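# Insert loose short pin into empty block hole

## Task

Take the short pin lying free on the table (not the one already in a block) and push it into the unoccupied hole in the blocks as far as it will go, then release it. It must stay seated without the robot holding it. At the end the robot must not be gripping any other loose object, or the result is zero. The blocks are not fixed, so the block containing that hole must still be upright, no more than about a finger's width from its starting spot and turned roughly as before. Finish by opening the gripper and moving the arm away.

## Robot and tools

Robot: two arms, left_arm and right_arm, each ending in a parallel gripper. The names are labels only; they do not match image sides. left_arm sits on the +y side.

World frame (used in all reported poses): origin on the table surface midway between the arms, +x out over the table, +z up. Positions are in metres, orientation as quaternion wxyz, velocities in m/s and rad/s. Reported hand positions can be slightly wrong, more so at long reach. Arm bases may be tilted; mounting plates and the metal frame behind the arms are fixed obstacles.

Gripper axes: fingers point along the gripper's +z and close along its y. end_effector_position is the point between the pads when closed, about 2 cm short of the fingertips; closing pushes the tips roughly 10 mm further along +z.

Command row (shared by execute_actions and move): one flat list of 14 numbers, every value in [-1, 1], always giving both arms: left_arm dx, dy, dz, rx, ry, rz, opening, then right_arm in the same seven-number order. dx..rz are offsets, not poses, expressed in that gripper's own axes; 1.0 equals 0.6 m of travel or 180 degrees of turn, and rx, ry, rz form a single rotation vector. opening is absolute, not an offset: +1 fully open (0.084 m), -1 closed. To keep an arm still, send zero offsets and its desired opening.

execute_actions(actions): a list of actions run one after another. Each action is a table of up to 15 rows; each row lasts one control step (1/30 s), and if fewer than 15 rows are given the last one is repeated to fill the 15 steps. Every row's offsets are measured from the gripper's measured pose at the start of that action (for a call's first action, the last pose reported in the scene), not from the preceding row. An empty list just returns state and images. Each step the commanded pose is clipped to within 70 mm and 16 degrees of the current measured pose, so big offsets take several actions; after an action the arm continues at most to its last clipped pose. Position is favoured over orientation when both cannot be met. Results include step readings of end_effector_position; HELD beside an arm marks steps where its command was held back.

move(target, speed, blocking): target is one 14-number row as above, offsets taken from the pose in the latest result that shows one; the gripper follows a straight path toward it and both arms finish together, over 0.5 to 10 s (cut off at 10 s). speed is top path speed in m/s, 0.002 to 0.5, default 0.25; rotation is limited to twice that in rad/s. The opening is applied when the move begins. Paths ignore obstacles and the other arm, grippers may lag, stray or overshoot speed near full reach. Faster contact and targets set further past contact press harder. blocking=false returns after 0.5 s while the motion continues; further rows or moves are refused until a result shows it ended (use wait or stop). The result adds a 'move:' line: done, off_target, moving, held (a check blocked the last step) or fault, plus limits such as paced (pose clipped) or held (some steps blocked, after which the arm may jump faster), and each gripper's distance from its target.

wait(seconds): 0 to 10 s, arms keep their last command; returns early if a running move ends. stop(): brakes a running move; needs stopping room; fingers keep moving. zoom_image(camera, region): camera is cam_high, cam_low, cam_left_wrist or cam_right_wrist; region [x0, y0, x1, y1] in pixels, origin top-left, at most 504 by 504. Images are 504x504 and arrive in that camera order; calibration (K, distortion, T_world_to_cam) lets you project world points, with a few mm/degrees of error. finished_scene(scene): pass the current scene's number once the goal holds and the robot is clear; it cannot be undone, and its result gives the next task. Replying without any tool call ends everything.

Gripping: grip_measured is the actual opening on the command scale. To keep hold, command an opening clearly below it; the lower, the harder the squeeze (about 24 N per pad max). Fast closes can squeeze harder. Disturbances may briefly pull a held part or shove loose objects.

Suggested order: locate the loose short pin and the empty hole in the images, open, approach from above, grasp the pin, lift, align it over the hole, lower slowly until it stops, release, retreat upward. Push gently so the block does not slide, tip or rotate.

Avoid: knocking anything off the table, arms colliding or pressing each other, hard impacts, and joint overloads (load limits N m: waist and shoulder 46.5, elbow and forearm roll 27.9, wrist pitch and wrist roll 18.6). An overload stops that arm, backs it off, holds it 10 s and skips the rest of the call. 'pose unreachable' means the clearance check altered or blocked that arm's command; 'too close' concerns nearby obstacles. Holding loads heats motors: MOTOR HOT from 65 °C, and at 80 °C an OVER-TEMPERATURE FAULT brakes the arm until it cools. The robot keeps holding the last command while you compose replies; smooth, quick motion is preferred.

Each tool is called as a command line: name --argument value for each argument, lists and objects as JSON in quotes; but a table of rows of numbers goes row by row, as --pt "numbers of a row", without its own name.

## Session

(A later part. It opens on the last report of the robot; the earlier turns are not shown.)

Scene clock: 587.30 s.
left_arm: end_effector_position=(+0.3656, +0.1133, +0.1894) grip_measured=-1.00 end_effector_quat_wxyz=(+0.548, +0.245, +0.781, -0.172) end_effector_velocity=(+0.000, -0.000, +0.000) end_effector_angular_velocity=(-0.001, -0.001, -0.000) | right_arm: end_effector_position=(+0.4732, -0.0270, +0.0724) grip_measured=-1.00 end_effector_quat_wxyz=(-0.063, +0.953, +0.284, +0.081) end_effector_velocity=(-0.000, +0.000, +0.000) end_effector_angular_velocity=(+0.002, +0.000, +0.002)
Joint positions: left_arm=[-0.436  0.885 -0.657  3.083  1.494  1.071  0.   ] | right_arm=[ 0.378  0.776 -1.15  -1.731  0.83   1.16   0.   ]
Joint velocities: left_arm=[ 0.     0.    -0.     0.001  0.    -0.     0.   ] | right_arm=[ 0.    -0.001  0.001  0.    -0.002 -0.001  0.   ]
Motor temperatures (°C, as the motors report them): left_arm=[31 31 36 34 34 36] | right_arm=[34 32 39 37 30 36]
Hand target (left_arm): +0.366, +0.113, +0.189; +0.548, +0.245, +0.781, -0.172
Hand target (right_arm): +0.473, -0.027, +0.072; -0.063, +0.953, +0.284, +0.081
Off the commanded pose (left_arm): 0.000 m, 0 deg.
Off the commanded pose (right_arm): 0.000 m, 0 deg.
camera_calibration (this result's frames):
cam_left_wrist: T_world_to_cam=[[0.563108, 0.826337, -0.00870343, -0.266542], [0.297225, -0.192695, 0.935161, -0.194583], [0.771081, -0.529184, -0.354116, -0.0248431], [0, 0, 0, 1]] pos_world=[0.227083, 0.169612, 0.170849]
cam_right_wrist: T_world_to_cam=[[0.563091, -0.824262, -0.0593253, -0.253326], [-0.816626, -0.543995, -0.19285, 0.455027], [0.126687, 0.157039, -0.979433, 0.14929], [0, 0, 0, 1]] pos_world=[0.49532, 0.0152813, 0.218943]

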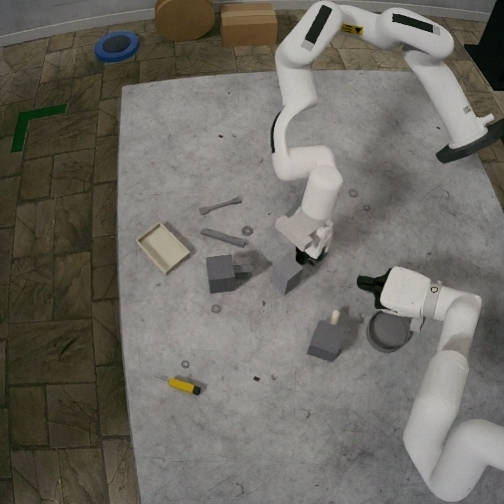

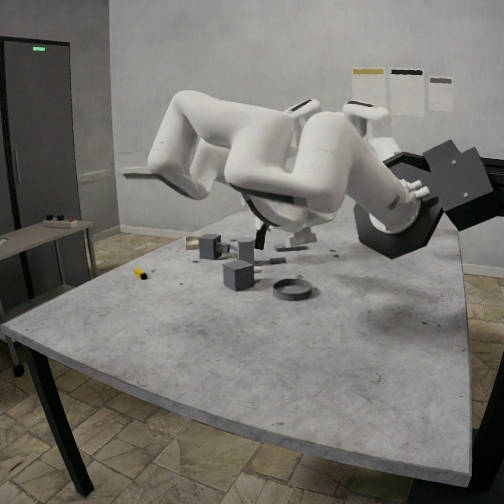

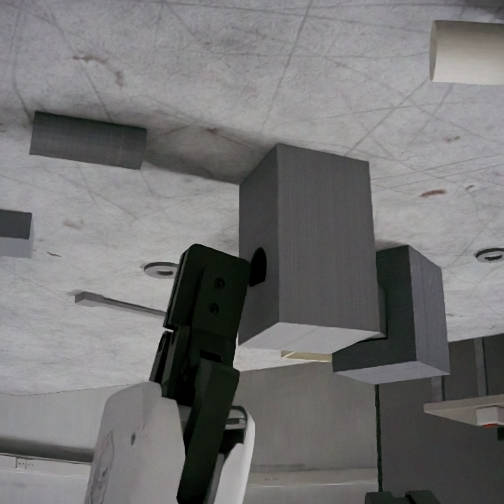

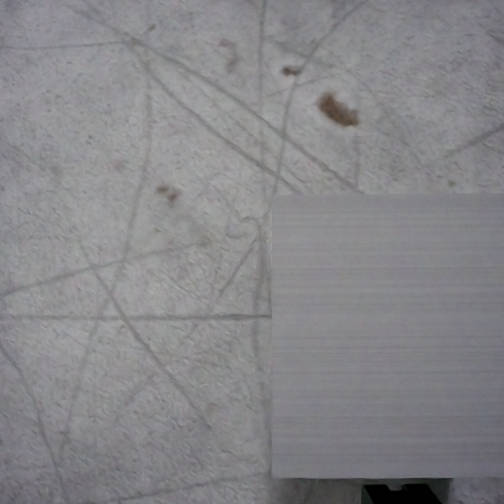

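move --target '[0,0,0,0,0,0,-1,-0.110,-0.0055,0.0002,0.2678,0.1696,-0.4464,0.0]' --speed 0.4

Scene clock: 710.40 s.
left_arm: end_effector_position=(+0.3656, +0.1133, +0.1894) grip_measured=-1.00 end_effector_quat_wxyz=(+0.548, +0.245, +0.781, -0.172) end_effector_velocity=(-0.000, +0.000, -0.000) end_effector_angular_velocity=(+0.001, +0.000, +0.001) | right_arm: end_effector_position=(+0.4153, -0.0585, +0.0607) grip_measured=-0.01 end_effector_quat_wxyz=(-0.414, +0.403, +0.789, +0.209) end_effector_velocity=(+0.002, -0.000, +0.001) end_effector_angular_velocity=(+0.002, -0.001, -0.001)
Joint positions: left_arm=[-0.436  0.885 -0.657  3.083  1.494  1.071  0.   ] | right_arm=[ 0.085  0.659 -1.129 -0.207  0.54  -1.976  0.044]
Joint velocities: left_arm=[ 0.001 -0.     0.001 -0.     0.001  0.     0.   ] | right_arm=[ 0.001 -0.    -0.004  0.005  0.003 -0.004  0.   ]
Motor temperatures (°C, as the motors report them): left_arm=[31 31 36 34 34 36] | right_arm=[34 32 39 37 30 36]
Hand target (left_arm): +0.366, +0.113, +0.189; +0.548, +0.245, +0.781, -0.172
Hand target (right_arm): +0.416, -0.059, +0.061; -0.414, +0.403, +0.789, +0.210
Off the commanded pose (left_arm): 0.000 m, 0 deg.
Off the commanded pose (right_arm): 0.002 m, 0 deg.
move: done; limits=paced
camera_calibration (this result's frames):
cam_left_wrist: T_world_to_cam=[[0.563108, 0.826337, -0.00870357, -0.266542], [0.297225, -0.192695, 0.935161, -0.194583], [0.771081, -0.529184, -0.354116, -0.0248432], [0, 0, 0, 1]] pos_world=[0.227083, 0.169612, 0.170849]
cam_right_wrist: T_world_to_cam=[[0.809063, 0.587474, 0.0170834, -0.271604], [0.344927, -0.451094, -0.823128, -0.050356], [-0.47586, 0.671855, -0.567599, 0.4054], [0, 0, 0, 1]] pos_world=[0.430028, -0.135525, 0.193295]

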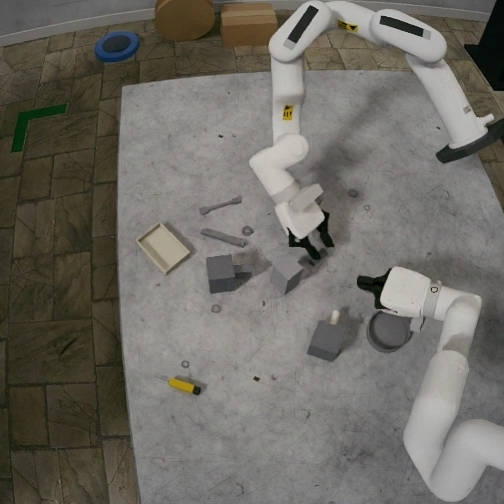

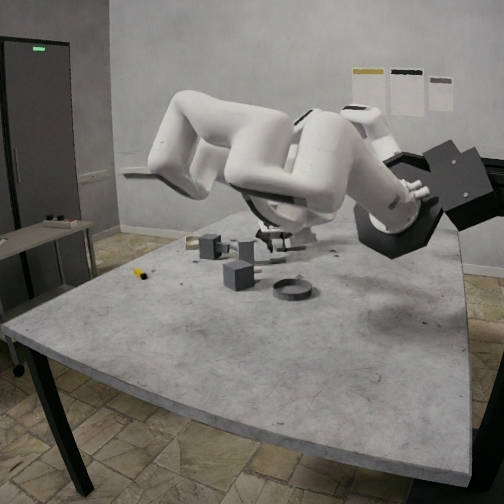

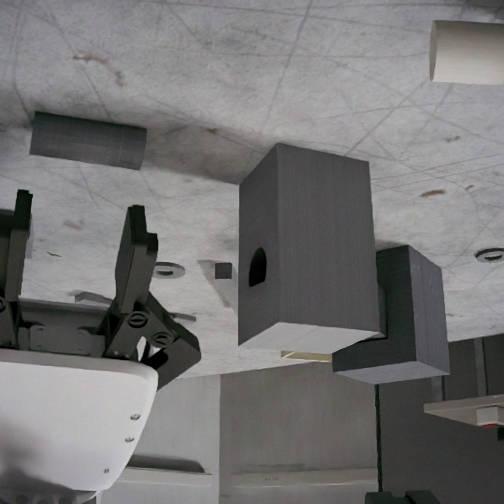

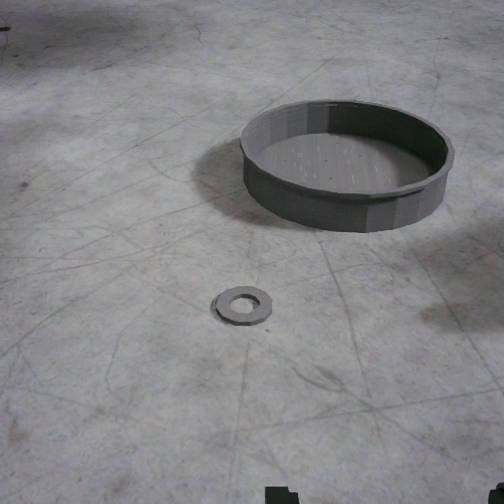

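execute_actions --actions '[]'

Scene clock: 737.40 s.
left_arm: end_effector_position=(+0.3656, +0.1133, +0.1894) grip_measured=-1.00 end_effector_quat_wxyz=(+0.548, +0.245, +0.781, -0.172) end_effector_velocity=(+0.000, -0.000, +0.000) end_effector_angular_velocity=(-0.001, -0.001, -0.000) | right_arm: end_effector_position=(+0.4156, -0.0585, +0.0607) grip_measured=-0.01 end_effector_quat_wxyz=(-0.414, +0.403, +0.789, +0.210) end_effector_velocity=(-0.001, +0.000, +0.000) end_effector_angular_velocity=(+0.001, +0.002, +0.001)
Joint positions: left_arm=[-0.436  0.885 -0.657  3.083  1.494  1.071  0.   ] | right_arm=[ 0.085  0.659 -1.13  -0.206  0.541 -1.976  0.044]
Joint velocities: left_arm=[ 0.    -0.    -0.     0.001 -0.    -0.     0.   ] | right_arm=[ 0.    -0.     0.003  0.001  0.    -0.001 -0.   ]
Motor temperatures (°C, as the motors report them): left_arm=[31 31 36 34 34 36] | right_arm=[34 32 39 37 30 36]
Hand target (left_arm): +0.366, +0.113, +0.189; +0.548, +0.245, +0.781, -0.172
Hand target (right_arm): +0.416, -0.059, +0.061; -0.414, +0.403, +0.789, +0.210
Off the commanded pose (left_arm): 0.000 m, 0 deg.
Off the commanded pose (right_arm): 0.002 m, 0 deg.
camera_calibration (this result's frames):
cam_left_wrist: T_world_to_cam=[[0.563109, 0.826337, -0.00870345, -0.266542], [0.297225, -0.192695, 0.935161, -0.194583], [0.771081, -0.529184, -0.354116, -0.0248431], [0, 0, 0, 1]] pos_world=[0.227083, 0.169612, 0.170849]
cam_right_wrist: T_world_to_cam=[[0.809359, 0.587065, 0.0171021, -0.271965], [0.344642, -0.451161, -0.82321, -0.0503741], [-0.475562, 0.672167, -0.567479, 0.405452], [0, 0, 0, 1]] pos_world=[0.430296, -0.135597, 0.193268]

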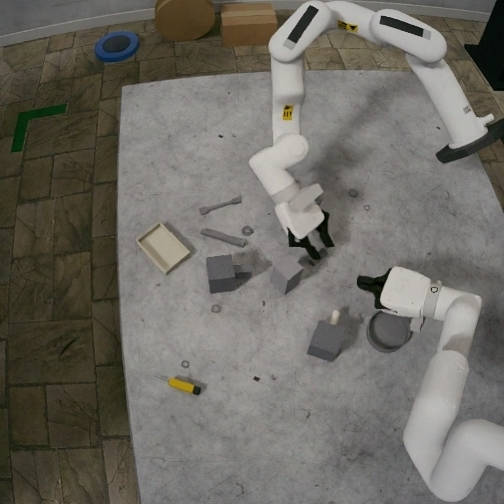

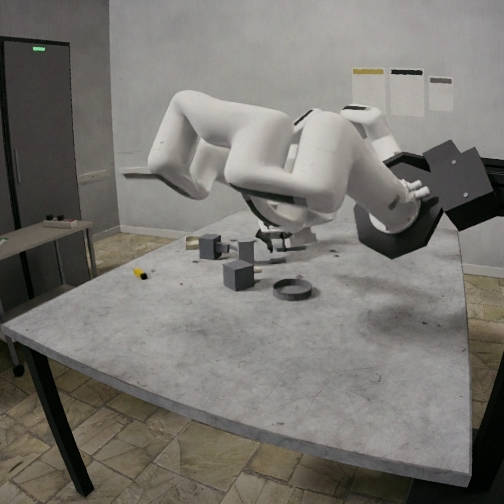

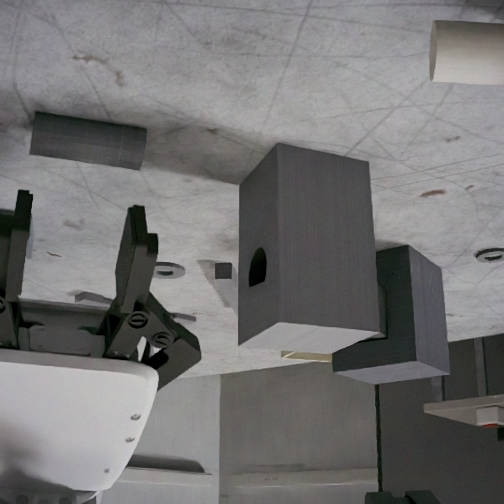

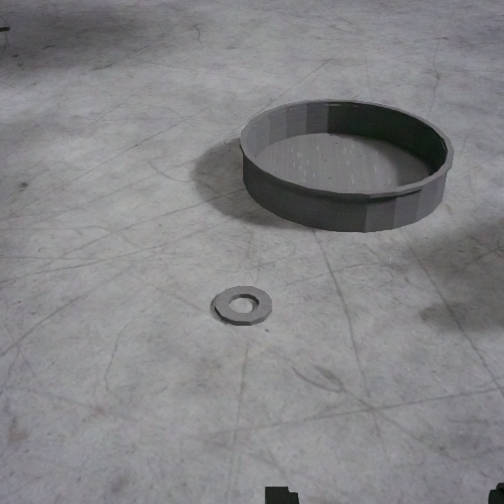

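move --target '[0,0,0,0,0,0,-1, -0.0502,0.002,0.032,0,0,0,0.7]' --speed 0.05

Scene clock: 771.97 s.
left_arm: end_effector_position=(+0.3656, +0.1133, +0.1894) grip_measured=-1.00 end_effector_quat_wxyz=(+0.548, +0.245, +0.781, -0.172) end_effector_velocity=(-0.001, -0.000, -0.000) end_effector_angular_velocity=(-0.000, +0.001, -0.001) | right_arm: end_effector_position=(+0.4175, -0.0589, +0.0252) grip_measured=+0.70 end_effector_quat_wxyz=(-0.414, +0.403, +0.789, +0.210) end_effector_velocity=(+0.001, -0.000, +0.000) end_effector_angular_velocity=(+0.000, -0.003, -0.002)
Joint positions: left_arm=[-0.436  0.885 -0.657  3.083  1.494  1.071  0.   ] | right_arm=[ 0.035  0.743 -1.219 -0.211  0.54  -2.022  0.073]
Joint velocities: left_arm=[ 0.001  0.     0.001  0.001 -0.    -0.     0.   ] | right_arm=[ 0.001 -0.    -0.001  0.001 -0.001 -0.001  0.   ]
Motor temperatures (°C, as the motors report them): left_arm=[31 31 36 34 34 36] | right_arm=[34 32 39 37 30 36]
Hand target (left_arm): +0.366, +0.113, +0.189; +0.548, +0.245, +0.781, -0.172
Hand target (right_arm): +0.417, -0.059, +0.025; -0.414, +0.403, +0.789, +0.210
Off the commanded pose (left_arm): 0.000 m, 0 deg.
Off the commanded pose (right_arm): 0.000 m, 0 deg.
move: done
camera_calibration (this result's frames):
cam_left_wrist: T_world_to_cam=[[0.563109, 0.826337, -0.00870347, -0.266542], [0.297225, -0.192695, 0.935161, -0.194583], [0.771081, -0.529184, -0.354116, -0.0248431], [0, 0, 0, 1]] pos_world=[0.227083, 0.169612, 0.170849]
cam_right_wrist: T_world_to_cam=[[0.809439, 0.586946, 0.0174011, -0.27272], [0.344694, -0.450949, -0.823305, -0.0804233], [-0.475388, 0.672414, -0.567332, 0.386392], [0, 0, 0, 1]] pos_world=[0.432158, -0.13601, 0.157746]

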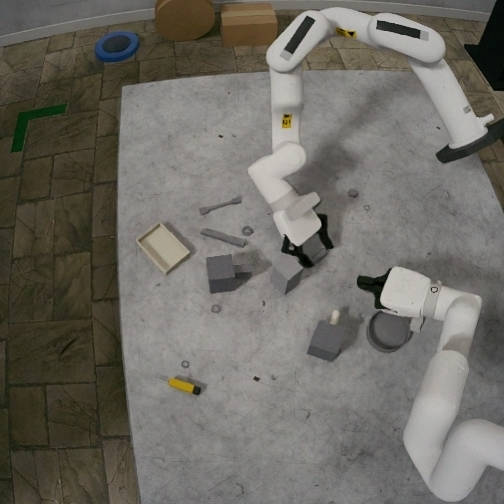

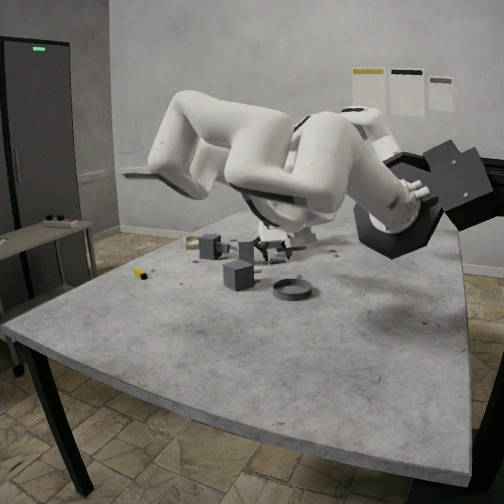

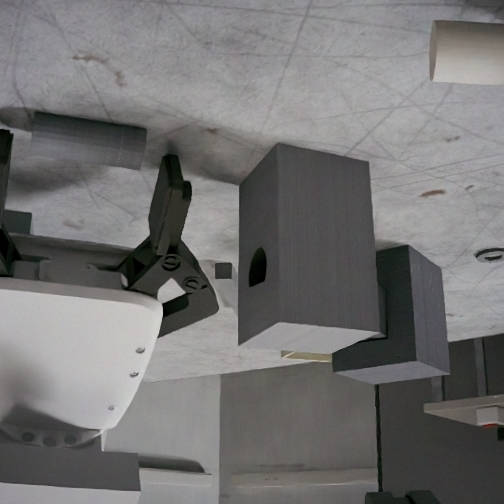

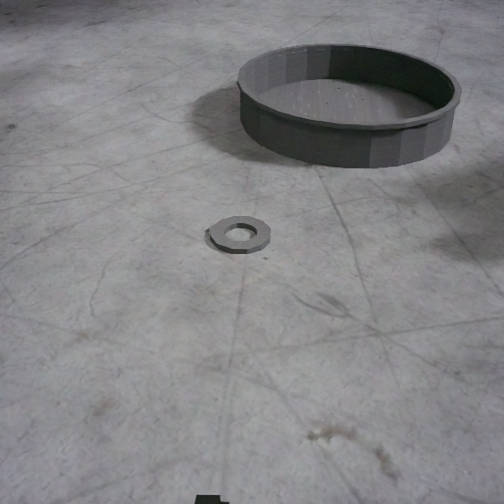

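zoom_image --camera "cam_left_wrist" --region '[0, 90, 240, 290]'

zoom_image --camera "cam_high" --region '[250, 190, 370, 310]'

Region (0, 90, 240, 290) of cam_left_wrist's 504x504 image, scaled by 2.100, with more detail than that image has.

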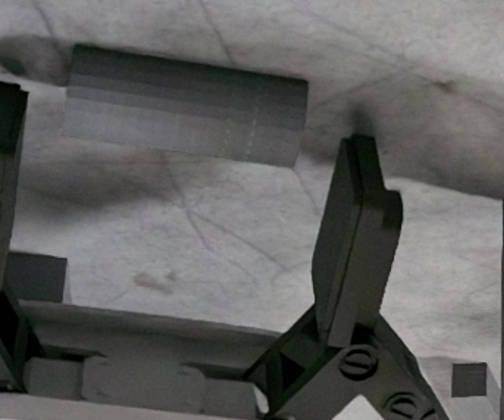

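Region (250, 190, 370, 310) of cam_high's 504x504 image, scaled by 4.200, with more detail than that image has.

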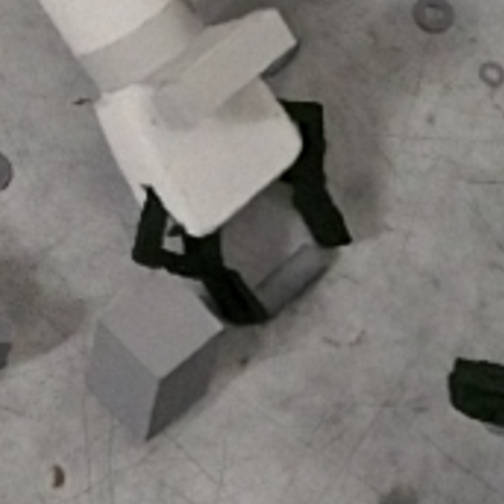

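execute_actions --actions '[[[0,0,0,0,0,0,-1,-0.001,0,0.0007,0,0,0,0.6],[0,0,0,0,0,0,-1,-0.002,0,0.0014,0,0,0,0.55],[0,0,0,0,0,0,-1,-0.003,0,0.0021,0,0,0,0.5],[0,0,0,0,0,0,-1,-0.0034,0,0.0024,0,0,0,0.46],[0,0,0,0,0,0,-1,-0.0034,0,0.0024,0,0,0,0.42],[0,0,0,0,0,0,-1,-0.0034,0,0.0024,0,0,0,0.39],[0,0,0,0,0,0,-1,-0.0034,0,0.0024,0,0,0,0.36],[0,0,0,0,0,0,-1,-0.0034,0,0.0024,0,0,0,0.33],[0,0,0,0,0,0,-1,-0.0034,0,0.0024,0,0,0,0.30],[0,0,0,0,0,0,-1,-0.0034,0,0.0024,0,0,0,0.28],[0,0,0,0,0,0,-1,-0.0034,0,0.0024,0,0,0,0.26],[0,0,0,0,0,0,-1,-0.0034,0,0.0024,0,0,0,0.24],[0,0,0,0,0,0,-1,-0.0034,0,0.0024,0,0,0,0.22],[0,0,0,0,0,0,-1,-0.0034,0,0.0024,0,0,0,0.20],[0,0,0,0,0,0,-1,-0.0034,0,0.0024,0,0,0,0.18]],[[0,0,0,0,0,0,-1,0,0,0,0,0,0,0.15],[0,0,0,0,0,0,-1,0,0,0,0,0,0,0.12],[0,0,0,0,0,0,-1,0,0,0,0,0,0,0.08],[0,0,0,0,0,0,-1,0,0,0,0,0,0,0.04],[0,0,0,0,0,0,-1,0,0,0,0,0,0,0.0],[0,0,0,0,0,0,-1,0,0,0,0,0,0,-0.1],[0,0,0,0,0,0,-1,0,0,0,0,0,0,-0.2],[0,0,0,0,0,0,-1,0,0,0,0,0,0,-0.4],[0,0,0,0,0,0,-1,0,0,0,0,0,0,-0.6]]]'

Scene clock: 831.63 s.
left_arm: end_effector_position=(+0.3656, +0.1133, +0.1894) grip_measured=-1.00 end_effector_quat_wxyz=(+0.548, +0.245, +0.781, -0.172) end_effector_velocity=(-0.000, -0.000, +0.000) end_effector_angular_velocity=(-0.000, -0.001, -0.001) | right_arm: end_effector_position=(+0.4173, -0.0588, +0.0227) grip_measured=+0.20 end_effector_quat_wxyz=(-0.414, +0.403, +0.789, +0.210) end_effector_velocity=(+0.001, +0.000, -0.000) end_effector_angular_velocity=(-0.000, -0.002, -0.003)
Joint positions: left_arm=[-0.436  0.885 -0.657  3.083  1.494  1.071  0.   ] | right_arm=[ 0.032  0.749 -1.225 -0.212  0.541 -2.025  0.053]
Joint velocities: left_arm=[-0.     0.     0.     0.001 -0.     0.     0.   ] | right_arm=[ 0.     0.001 -0.001  0.001 -0.003  0.     0.   ]
Motor temperatures (°C, as the motors report them): left_arm=[31 31 36 34 34 36] | right_arm=[34 32 39 37 30 36]
Hand target (left_arm): +0.366, +0.113, +0.189; +0.548, +0.245, +0.781, -0.172
Hand target (right_arm): +0.417, -0.059, +0.023; -0.414, +0.403, +0.789, +0.210
Off the commanded pose (left_arm): 0.000 m, 0 deg.
Off the commanded pose (right_arm): 0.000 m, 0 deg.
Step readings (end_effector_position; steps 1 to 15: 1st action; 16 to 30: 2nd action):
0: left_arm (+0.3656, +0.1133, +0.1894) | right_arm (+0.4173, -0.0589, +0.0251)
1: left_arm (+0.3656, +0.1133, +0.1894) | right_arm (+0.4174, -0.0589, +0.0251)
2: left_arm (+0.3656, +0.1133, +0.1894) | right_arm (+0.4174, -0.0589, +0.0249)
4: left_arm (+0.3656, +0.1133, +0.1894) | right_arm (+0.4176, -0.0589, +0.0241)
8: left_arm (+0.3656, +0.1133, +0.1894) | right_arm (+0.4173, -0.0588, +0.0227)
15: left_arm (+0.3656, +0.1133, +0.1894) | right_arm (+0.4173, -0.0588, +0.0227)
16: left_arm (+0.3656, +0.1133, +0.1894) | right_arm (+0.4173, -0.0588, +0.0227)
17: left_arm (+0.3656, +0.1133, +0.1894) | right_arm (+0.4173, -0.0588, +0.0227)
19: left_arm (+0.3656, +0.1133, +0.1894) | right_arm (+0.4173, -0.0588, +0.0227)
23: left_arm (+0.3656, +0.1133, +0.1894) | right_arm (+0.4173, -0.0588, +0.0227)
30: end_effector_position above
camera_calibration (this result's frames):
cam_left_wrist: T_world_to_cam=[[0.563108, 0.826337, -0.0087033, -0.266542], [0.297225, -0.192695, 0.935161, -0.194583], [0.771081, -0.529184, -0.354116, -0.0248433], [0, 0, 0, 1]] pos_world=[0.227083, 0.169612, 0.170849]
cam_right_wrist: T_world_to_cam=[[0.80929, 0.587156, 0.0172392, -0.272481], [0.3446, -0.450794, -0.823429, -0.0823239], [-0.47571, 0.672334, -0.567157, 0.385025], [0, 0, 0, 1]] pos_world=[0.432046, -0.135987, 0.155279]

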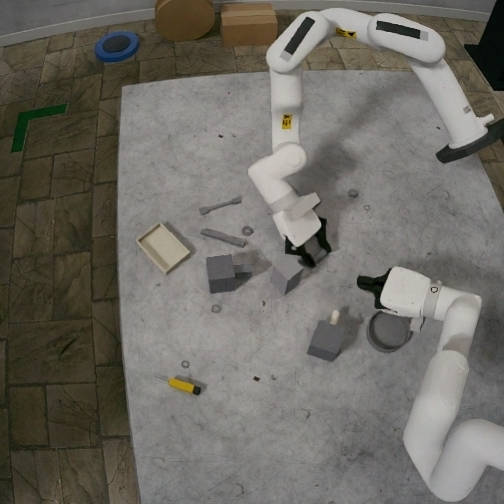

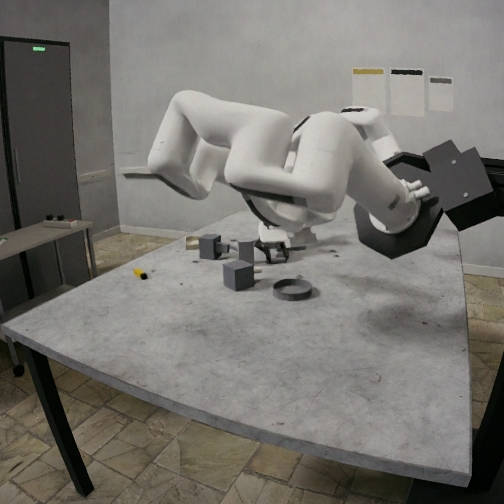

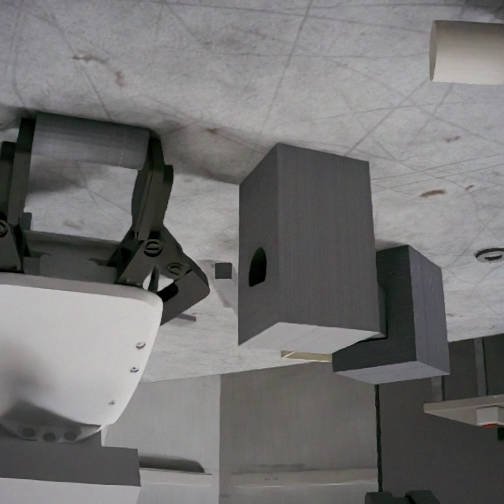

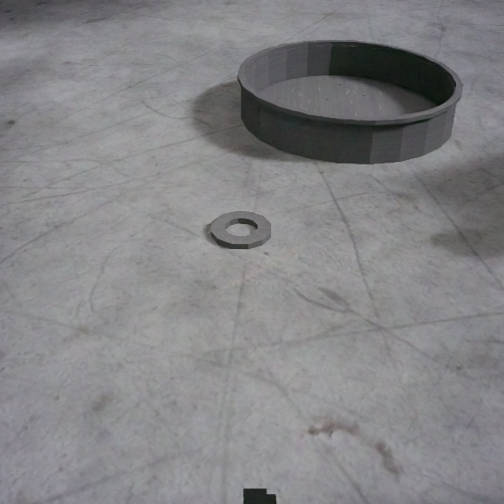

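move --target '[0,0,0,0,0,0,-1, 0.011,0,-0.0076,0,0,0,-0.6]' --speed 0.05

move --target '[0,0,0,0,0,0,-1, -0.01425,0,-0.02055,0,-0.389,0,-0.6]' --speed 0.3

Scene clock: 838.90 s.
left_arm: end_effector_position=(+0.3656, +0.1133, +0.1894) grip_measured=-1.00 end_effector_quat_wxyz=(+0.548, +0.245, +0.781, -0.172) end_effector_velocity=(+0.000, +0.000, +0.000) end_effector_angular_velocity=(-0.001, -0.001, -0.000) | right_arm: end_effector_position=(+0.4173, -0.0589, +0.0307) grip_measured=+0.20 end_effector_quat_wxyz=(-0.414, +0.403, +0.789, +0.210) end_effector_velocity=(-0.001, -0.000, -0.000) end_effector_angular_velocity=(+0.000, +0.002, +0.001)
Joint positions: left_arm=[-0.436  0.885 -0.657  3.083  1.494  1.071  0.   ] | right_arm=[ 0.043  0.73  -1.205 -0.21   0.541 -2.015  0.053]
Joint velocities: left_arm=[ 0.    -0.001  0.     0.001 -0.    -0.     0.   ] | right_arm=[-0.001  0.     0.    -0.     0.001 -0.     0.   ]
Motor temperatures (°C, as the motors report them): left_arm=[31 31 36 34 34 36] | right_arm=[34 32 39 37 30 36]
Hand target (left_arm): +0.366, +0.113, +0.189; +0.548, +0.245, +0.781, -0.172
Hand target (right_arm): +0.417, -0.059, +0.031; -0.414, +0.403, +0.789, +0.210
Off the commanded pose (left_arm): 0.000 m, 0 deg.
Off the commanded pose (right_arm): 0.000 m, 0 deg.
move: done
camera_calibration (this result's frames):
cam_left_wrist: T_world_to_cam=[[0.563108, 0.826337, -0.00870333, -0.266542], [0.297225, -0.192695, 0.935161, -0.194583], [0.771081, -0.529184, -0.354116, -0.0248433], [0, 0, 0, 1]] pos_world=[0.227083, 0.169612, 0.170849]
cam_right_wrist: T_world_to_cam=[[0.809295, 0.58715, 0.0172161, -0.272619], [0.344619, -0.450861, -0.823384, -0.0757835], [-0.475688, 0.672294, -0.567223, 0.389548], [0, 0, 0, 1]] pos_world=[0.432049, -0.13599, 0.163255]

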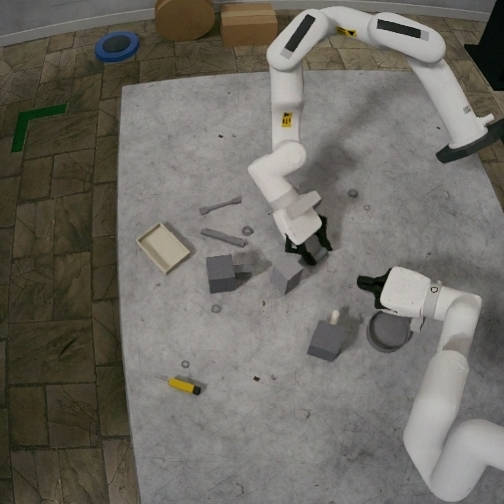

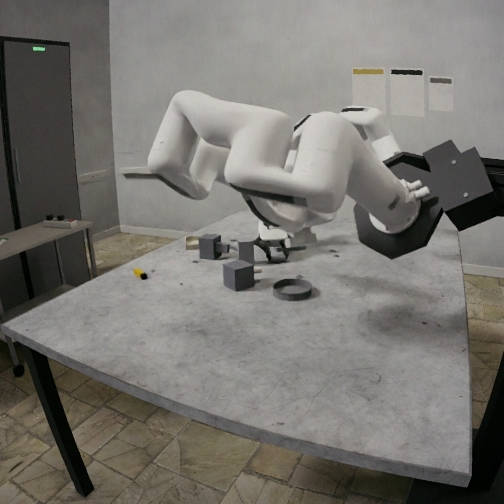

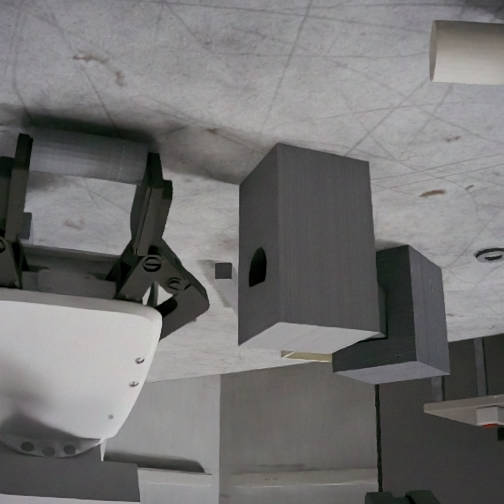

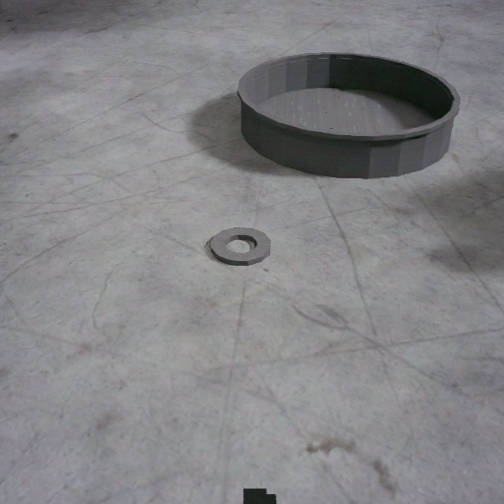

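Scene clock: 841.43 s.
left_arm: end_effector_position=(+0.3656, +0.1133, +0.1894) grip_measured=-1.00 end_effector_quat_wxyz=(+0.548, +0.245, +0.781, -0.172) end_effector_velocity=(-0.001, -0.000, +0.000) end_effector_angular_velocity=(-0.001, -0.001, -0.002) | right_arm: end_effector_position=(+0.4281, -0.0722, +0.0304) grip_measured=+0.20 end_effector_quat_wxyz=(+0.117, +0.452, +0.882, -0.060) end_effector_velocity=(-0.003, +0.002, -0.000) end_effector_angular_velocity=(+0.000, +0.002, +0.007)
Joint positions: left_arm=[-0.436  0.885 -0.657  3.083  1.494  1.071  0.   ] | right_arm=[ 0.421  0.941 -1.169 -1.716  1.243 -0.343  0.053]
Joint velocities: left_arm=[-0.001  0.     0.001  0.001  0.     0.     0.   ] | right_arm=[ 0.002  0.005  0.003 -0.001  0.     0.001 -0.   ]
Motor temperatures (°C, as the motors report them): left_arm=[31 31 36 34 34 36] | right_arm=[34 32 39 37 30 36]
Hand target (left_arm): +0.366, +0.113, +0.189; +0.548, +0.245, +0.781, -0.172
Hand target (right_arm): +0.428, -0.072, +0.030; +0.117, +0.452, +0.883, -0.060
Off the commanded pose (left_arm): 0.000 m, 0 deg.
Off the commanded pose (right_arm): 0.002 m, 0 deg.
move: done
camera_calibration (this result's frames):
cam_left_wrist: T_world_to_cam=[[0.563108, 0.826337, -0.00870327, -0.266542], [0.297225, -0.192695, 0.935161, -0.194583], [0.771081, -0.529184, -0.354116, -0.0248434], [0, 0, 0, 1]] pos_world=[0.227083, 0.169612, 0.170849]
cam_right_wrist: T_world_to_cam=[[0.800586, 0.599172, 0.00745264, -0.268629], [0.577494, -0.774819, 0.257209, -0.241663], [0.159887, -0.201614, -0.966327, 0.0804053], [0, 0, 0, 1]] pos_world=[0.341763, -0.010079, 0.141858]

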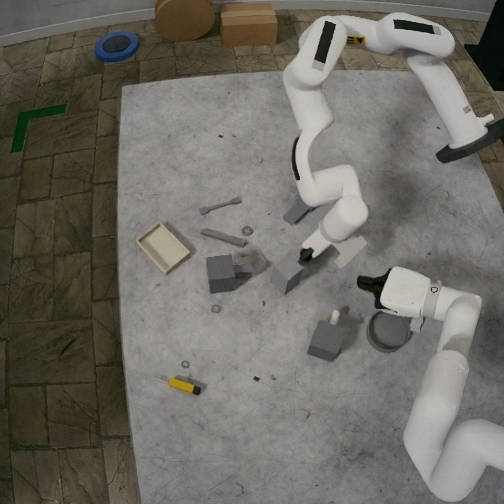

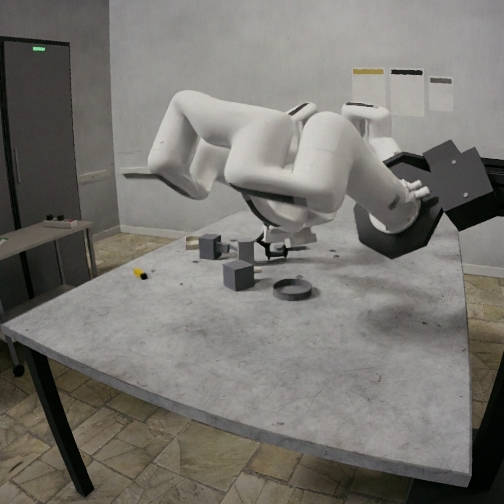

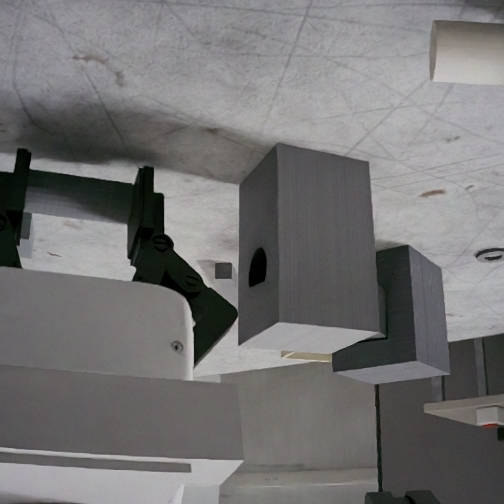

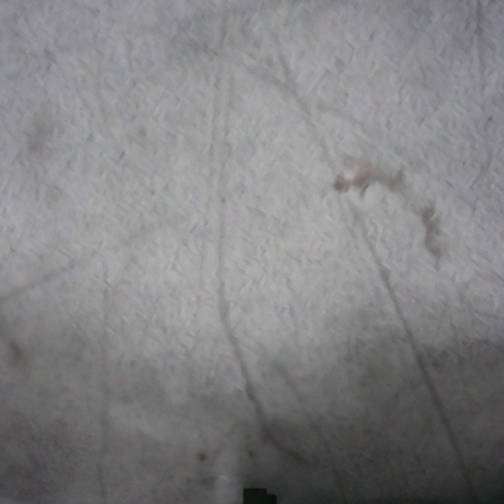

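move --target '[0,0,0,0,0,0,-1, 0.0039,0,0.0143,0,0,0,-0.6]' --speed 0.03

zoom_image --camera "cam_left_wrist" --region '[0, 90, 240, 290]'

Scene clock: 846.63 s.
left_arm: end_effector_position=(+0.3656, +0.1133, +0.1894) grip_measured=-1.00 end_effector_quat_wxyz=(+0.548, +0.245, +0.781, -0.172) end_effector_velocity=(+0.000, +0.000, -0.001) end_effector_angular_velocity=(+0.000, +0.001, +0.001) | right_arm: end_effector_position=(+0.4280, -0.0721, +0.0215) grip_measured=+0.20 end_effector_quat_wxyz=(+0.117, +0.452, +0.882, -0.060) end_effector_velocity=(+0.002, +0.001, +0.001) end_effector_angular_velocity=(+0.002, -0.004, -0.003)
Joint positions: left_arm=[-0.436  0.885 -0.657  3.083  1.494  1.071  0.   ] | right_arm=[ 0.404  0.958 -1.184 -1.733  1.239 -0.341  0.053]
Joint velocities: left_arm=[ 0.001 -0.    -0.    -0.     0.    -0.     0.   ] | right_arm=[ 0.001 -0.001 -0.003 -0.001 -0.001  0.001  0.   ]
Motor temperatures (°C, as the motors report them): left_arm=[31 31 36 34 34 36] | right_arm=[34 32 39 37 30 36]
Hand target (left_arm): +0.366, +0.113, +0.189; +0.548, +0.245, +0.781, -0.172
Hand target (right_arm): +0.428, -0.072, +0.021; +0.117, +0.452, +0.882, -0.060
Off the commanded pose (left_arm): 0.000 m, 0 deg.
Off the commanded pose (right_arm): 0.000 m, 0 deg.
move: done
camera_calibration (this result's frames):
cam_left_wrist: T_world_to_cam=[[0.563108, 0.826337, -0.00870335, -0.266542], [0.297225, -0.192695, 0.935161, -0.194583], [0.771081, -0.529184, -0.354116, -0.0248434], [0, 0, 0, 1]] pos_world=[0.227083, 0.169612, 0.170849]
cam_right_wrist: T_world_to_cam=[[0.800566, 0.599199, 0.00740347, -0.268517], [0.577544, -0.774811, 0.25712, -0.239293], [0.159802, -0.201566, -0.966351, 0.0719046], [0, 0, 0, 1]] pos_world=[0.341678, -0.0100184, 0.133]

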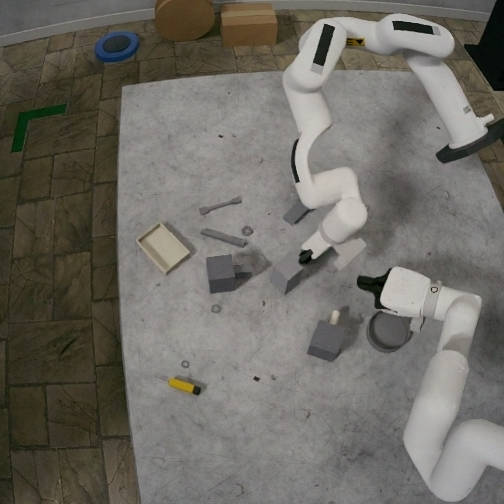

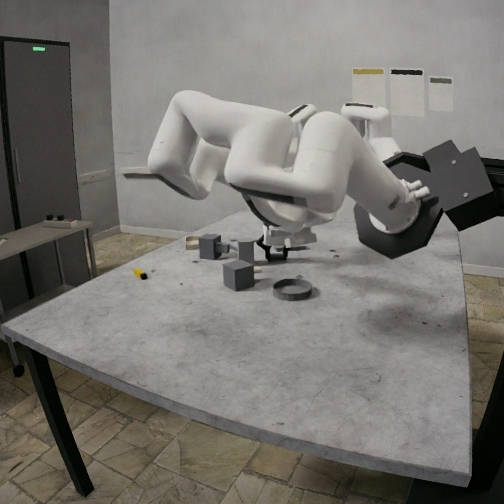

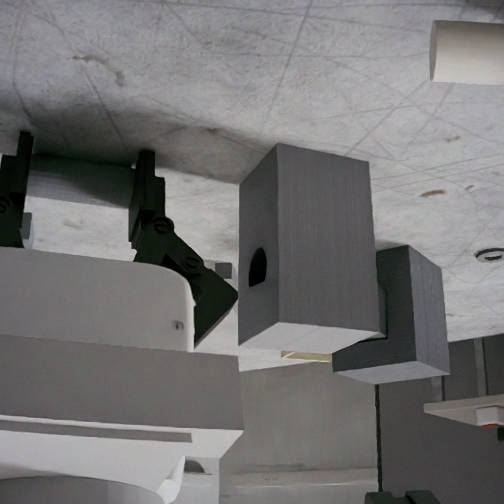

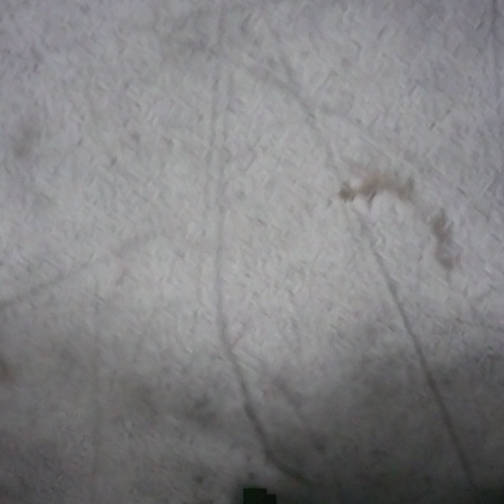

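Region (0, 90, 240, 290) of cam_left_wrist's 504x504 image, scaled by 2.100, with more detail than that image has.

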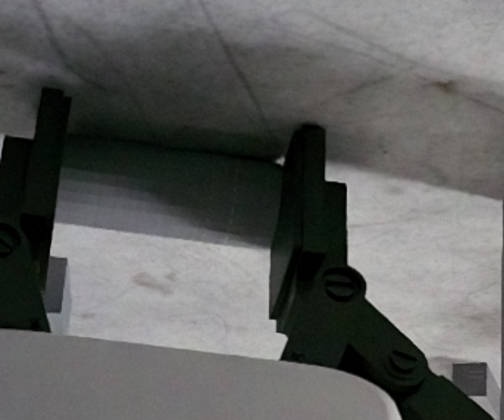

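execute_actions --actions '[[[0,0,0,0,0,0,-1,0,0,0,0,0,0,0.1],[0,0,0,0,0,0,-1,0,0,0,0,0,0,0.18],[0,0,0,0,0,0,-1,0,0,0,0,0,0,0.21],[0,0,0,0,0,0,-1,0,0,0,0,0,0,0.23],[0,0,0,0,0,0,-1,0,0,0,0,0,0,0.25],[0,0,0,0,0,0,-1,0,0,0,0,0,0,0.27],[0,0,0,0,0,0,-1,0,0,0,0,0,0,0.29],[0,0,0,0,0,0,-1,0,0,0,0,0,0,0.32],[0,0,0,0,0,0,-1,0,0,0,0,0,0,0.36],[0,0,0,0,0,0,-1,0,0,0,0,0,0,0.40],[0,0,0,0,0,0,-1,0,0,0,0,0,0,0.45],[0,0,0,0,0,0,-1,0,0,0,0,0,0,0.5]]]'

Scene clock: 853.73 s.
left_arm: end_effector_position=(+0.3656, +0.1133, +0.1894) grip_measured=-1.00 end_effector_quat_wxyz=(+0.548, +0.245, +0.781, -0.172) end_effector_velocity=(-0.001, +0.000, -0.000) end_effector_angular_velocity=(-0.001, +0.001, -0.001) | right_arm: end_effector_position=(+0.4280, -0.0721, +0.0215) grip_measured=+0.49 end_effector_quat_wxyz=(+0.117, +0.452, +0.882, -0.060) end_effector_velocity=(-0.000, +0.000, -0.000) end_effector_angular_velocity=(+0.000, +0.001, +0.000)
Joint positions: left_arm=[-0.436  0.885 -0.657  3.083  1.494  1.071  0.   ] | right_arm=[ 0.404  0.958 -1.184 -1.734  1.239 -0.341  0.065]
Joint velocities: left_arm=[ 0.001  0.     0.002  0.001  0.001 -0.001  0.   ] | right_arm=[-0.001  0.001 -0.002  0.    -0.001 -0.001  0.005]
Motor temperatures (°C, as the motors report them): left_arm=[31 31 36 34 34 36] | right_arm=[34 32 39 37 30 36]
Hand target (left_arm): +0.366, +0.113, +0.189; +0.548, +0.245, +0.781, -0.172
Hand target (right_arm): +0.428, -0.072, +0.021; +0.117, +0.452, +0.882, -0.060
Off the commanded pose (left_arm): 0.000 m, 0 deg.
Off the commanded pose (right_arm): 0.000 m, 0 deg.
Step readings (end_effector_position):
0: left_arm (+0.3656, +0.1133, +0.1894) | right_arm (+0.4280, -0.0721, +0.0215)
1: left_arm (+0.3656, +0.1133, +0.1894) | right_arm (+0.4280, -0.0721, +0.0215)
2: left_arm (+0.3656, +0.1133, +0.1894) | right_arm (+0.4280, -0.0721, +0.0215)
4: left_arm (+0.3656, +0.1133, +0.1894) | right_arm (+0.4280, -0.0721, +0.0215)
8: left_arm (+0.3656, +0.1133, +0.1894) | right_arm (+0.4281, -0.0721, +0.0216)
15: end_effector_position above
camera_calibration (this result's frames):
cam_left_wrist: T_world_to_cam=[[0.563108, 0.826337, -0.00870326, -0.266542], [0.297225, -0.192695, 0.935161, -0.194583], [0.771081, -0.529184, -0.354116, -0.0248434], [0, 0, 0, 1]] pos_world=[0.227083, 0.169612, 0.170849]
cam_right_wrist: T_world_to_cam=[[0.800555, 0.599212, 0.00750633, -0.268557], [0.577533, -0.774812, 0.257141, -0.239303], [0.159898, -0.20152, -0.966345, 0.0719061], [0, 0, 0, 1]] pos_world=[0.341702, -0.0100017, 0.133037]

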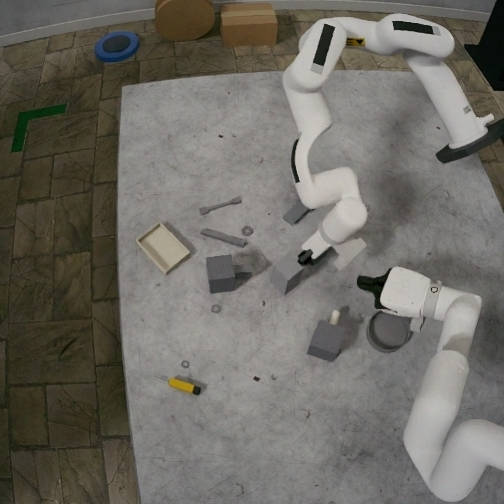

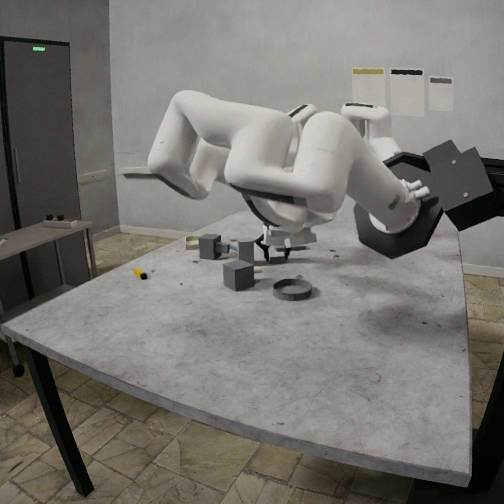

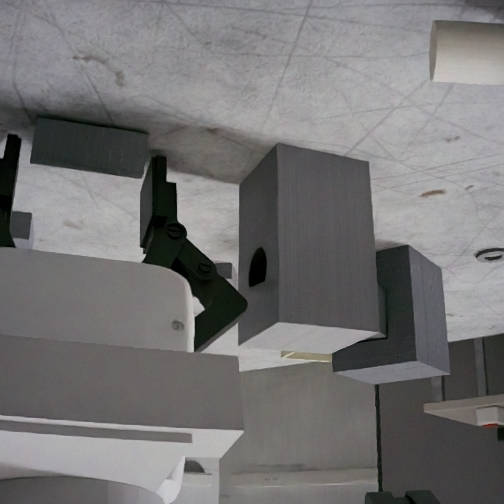

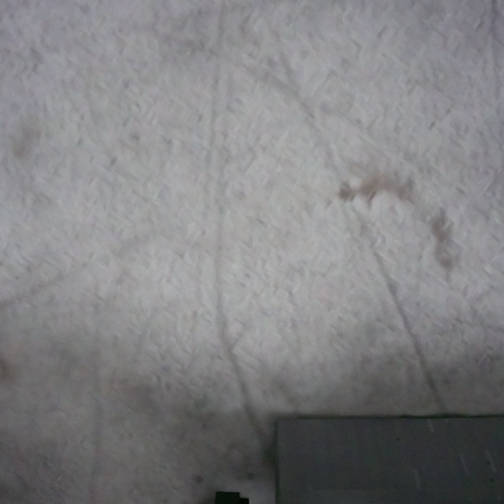

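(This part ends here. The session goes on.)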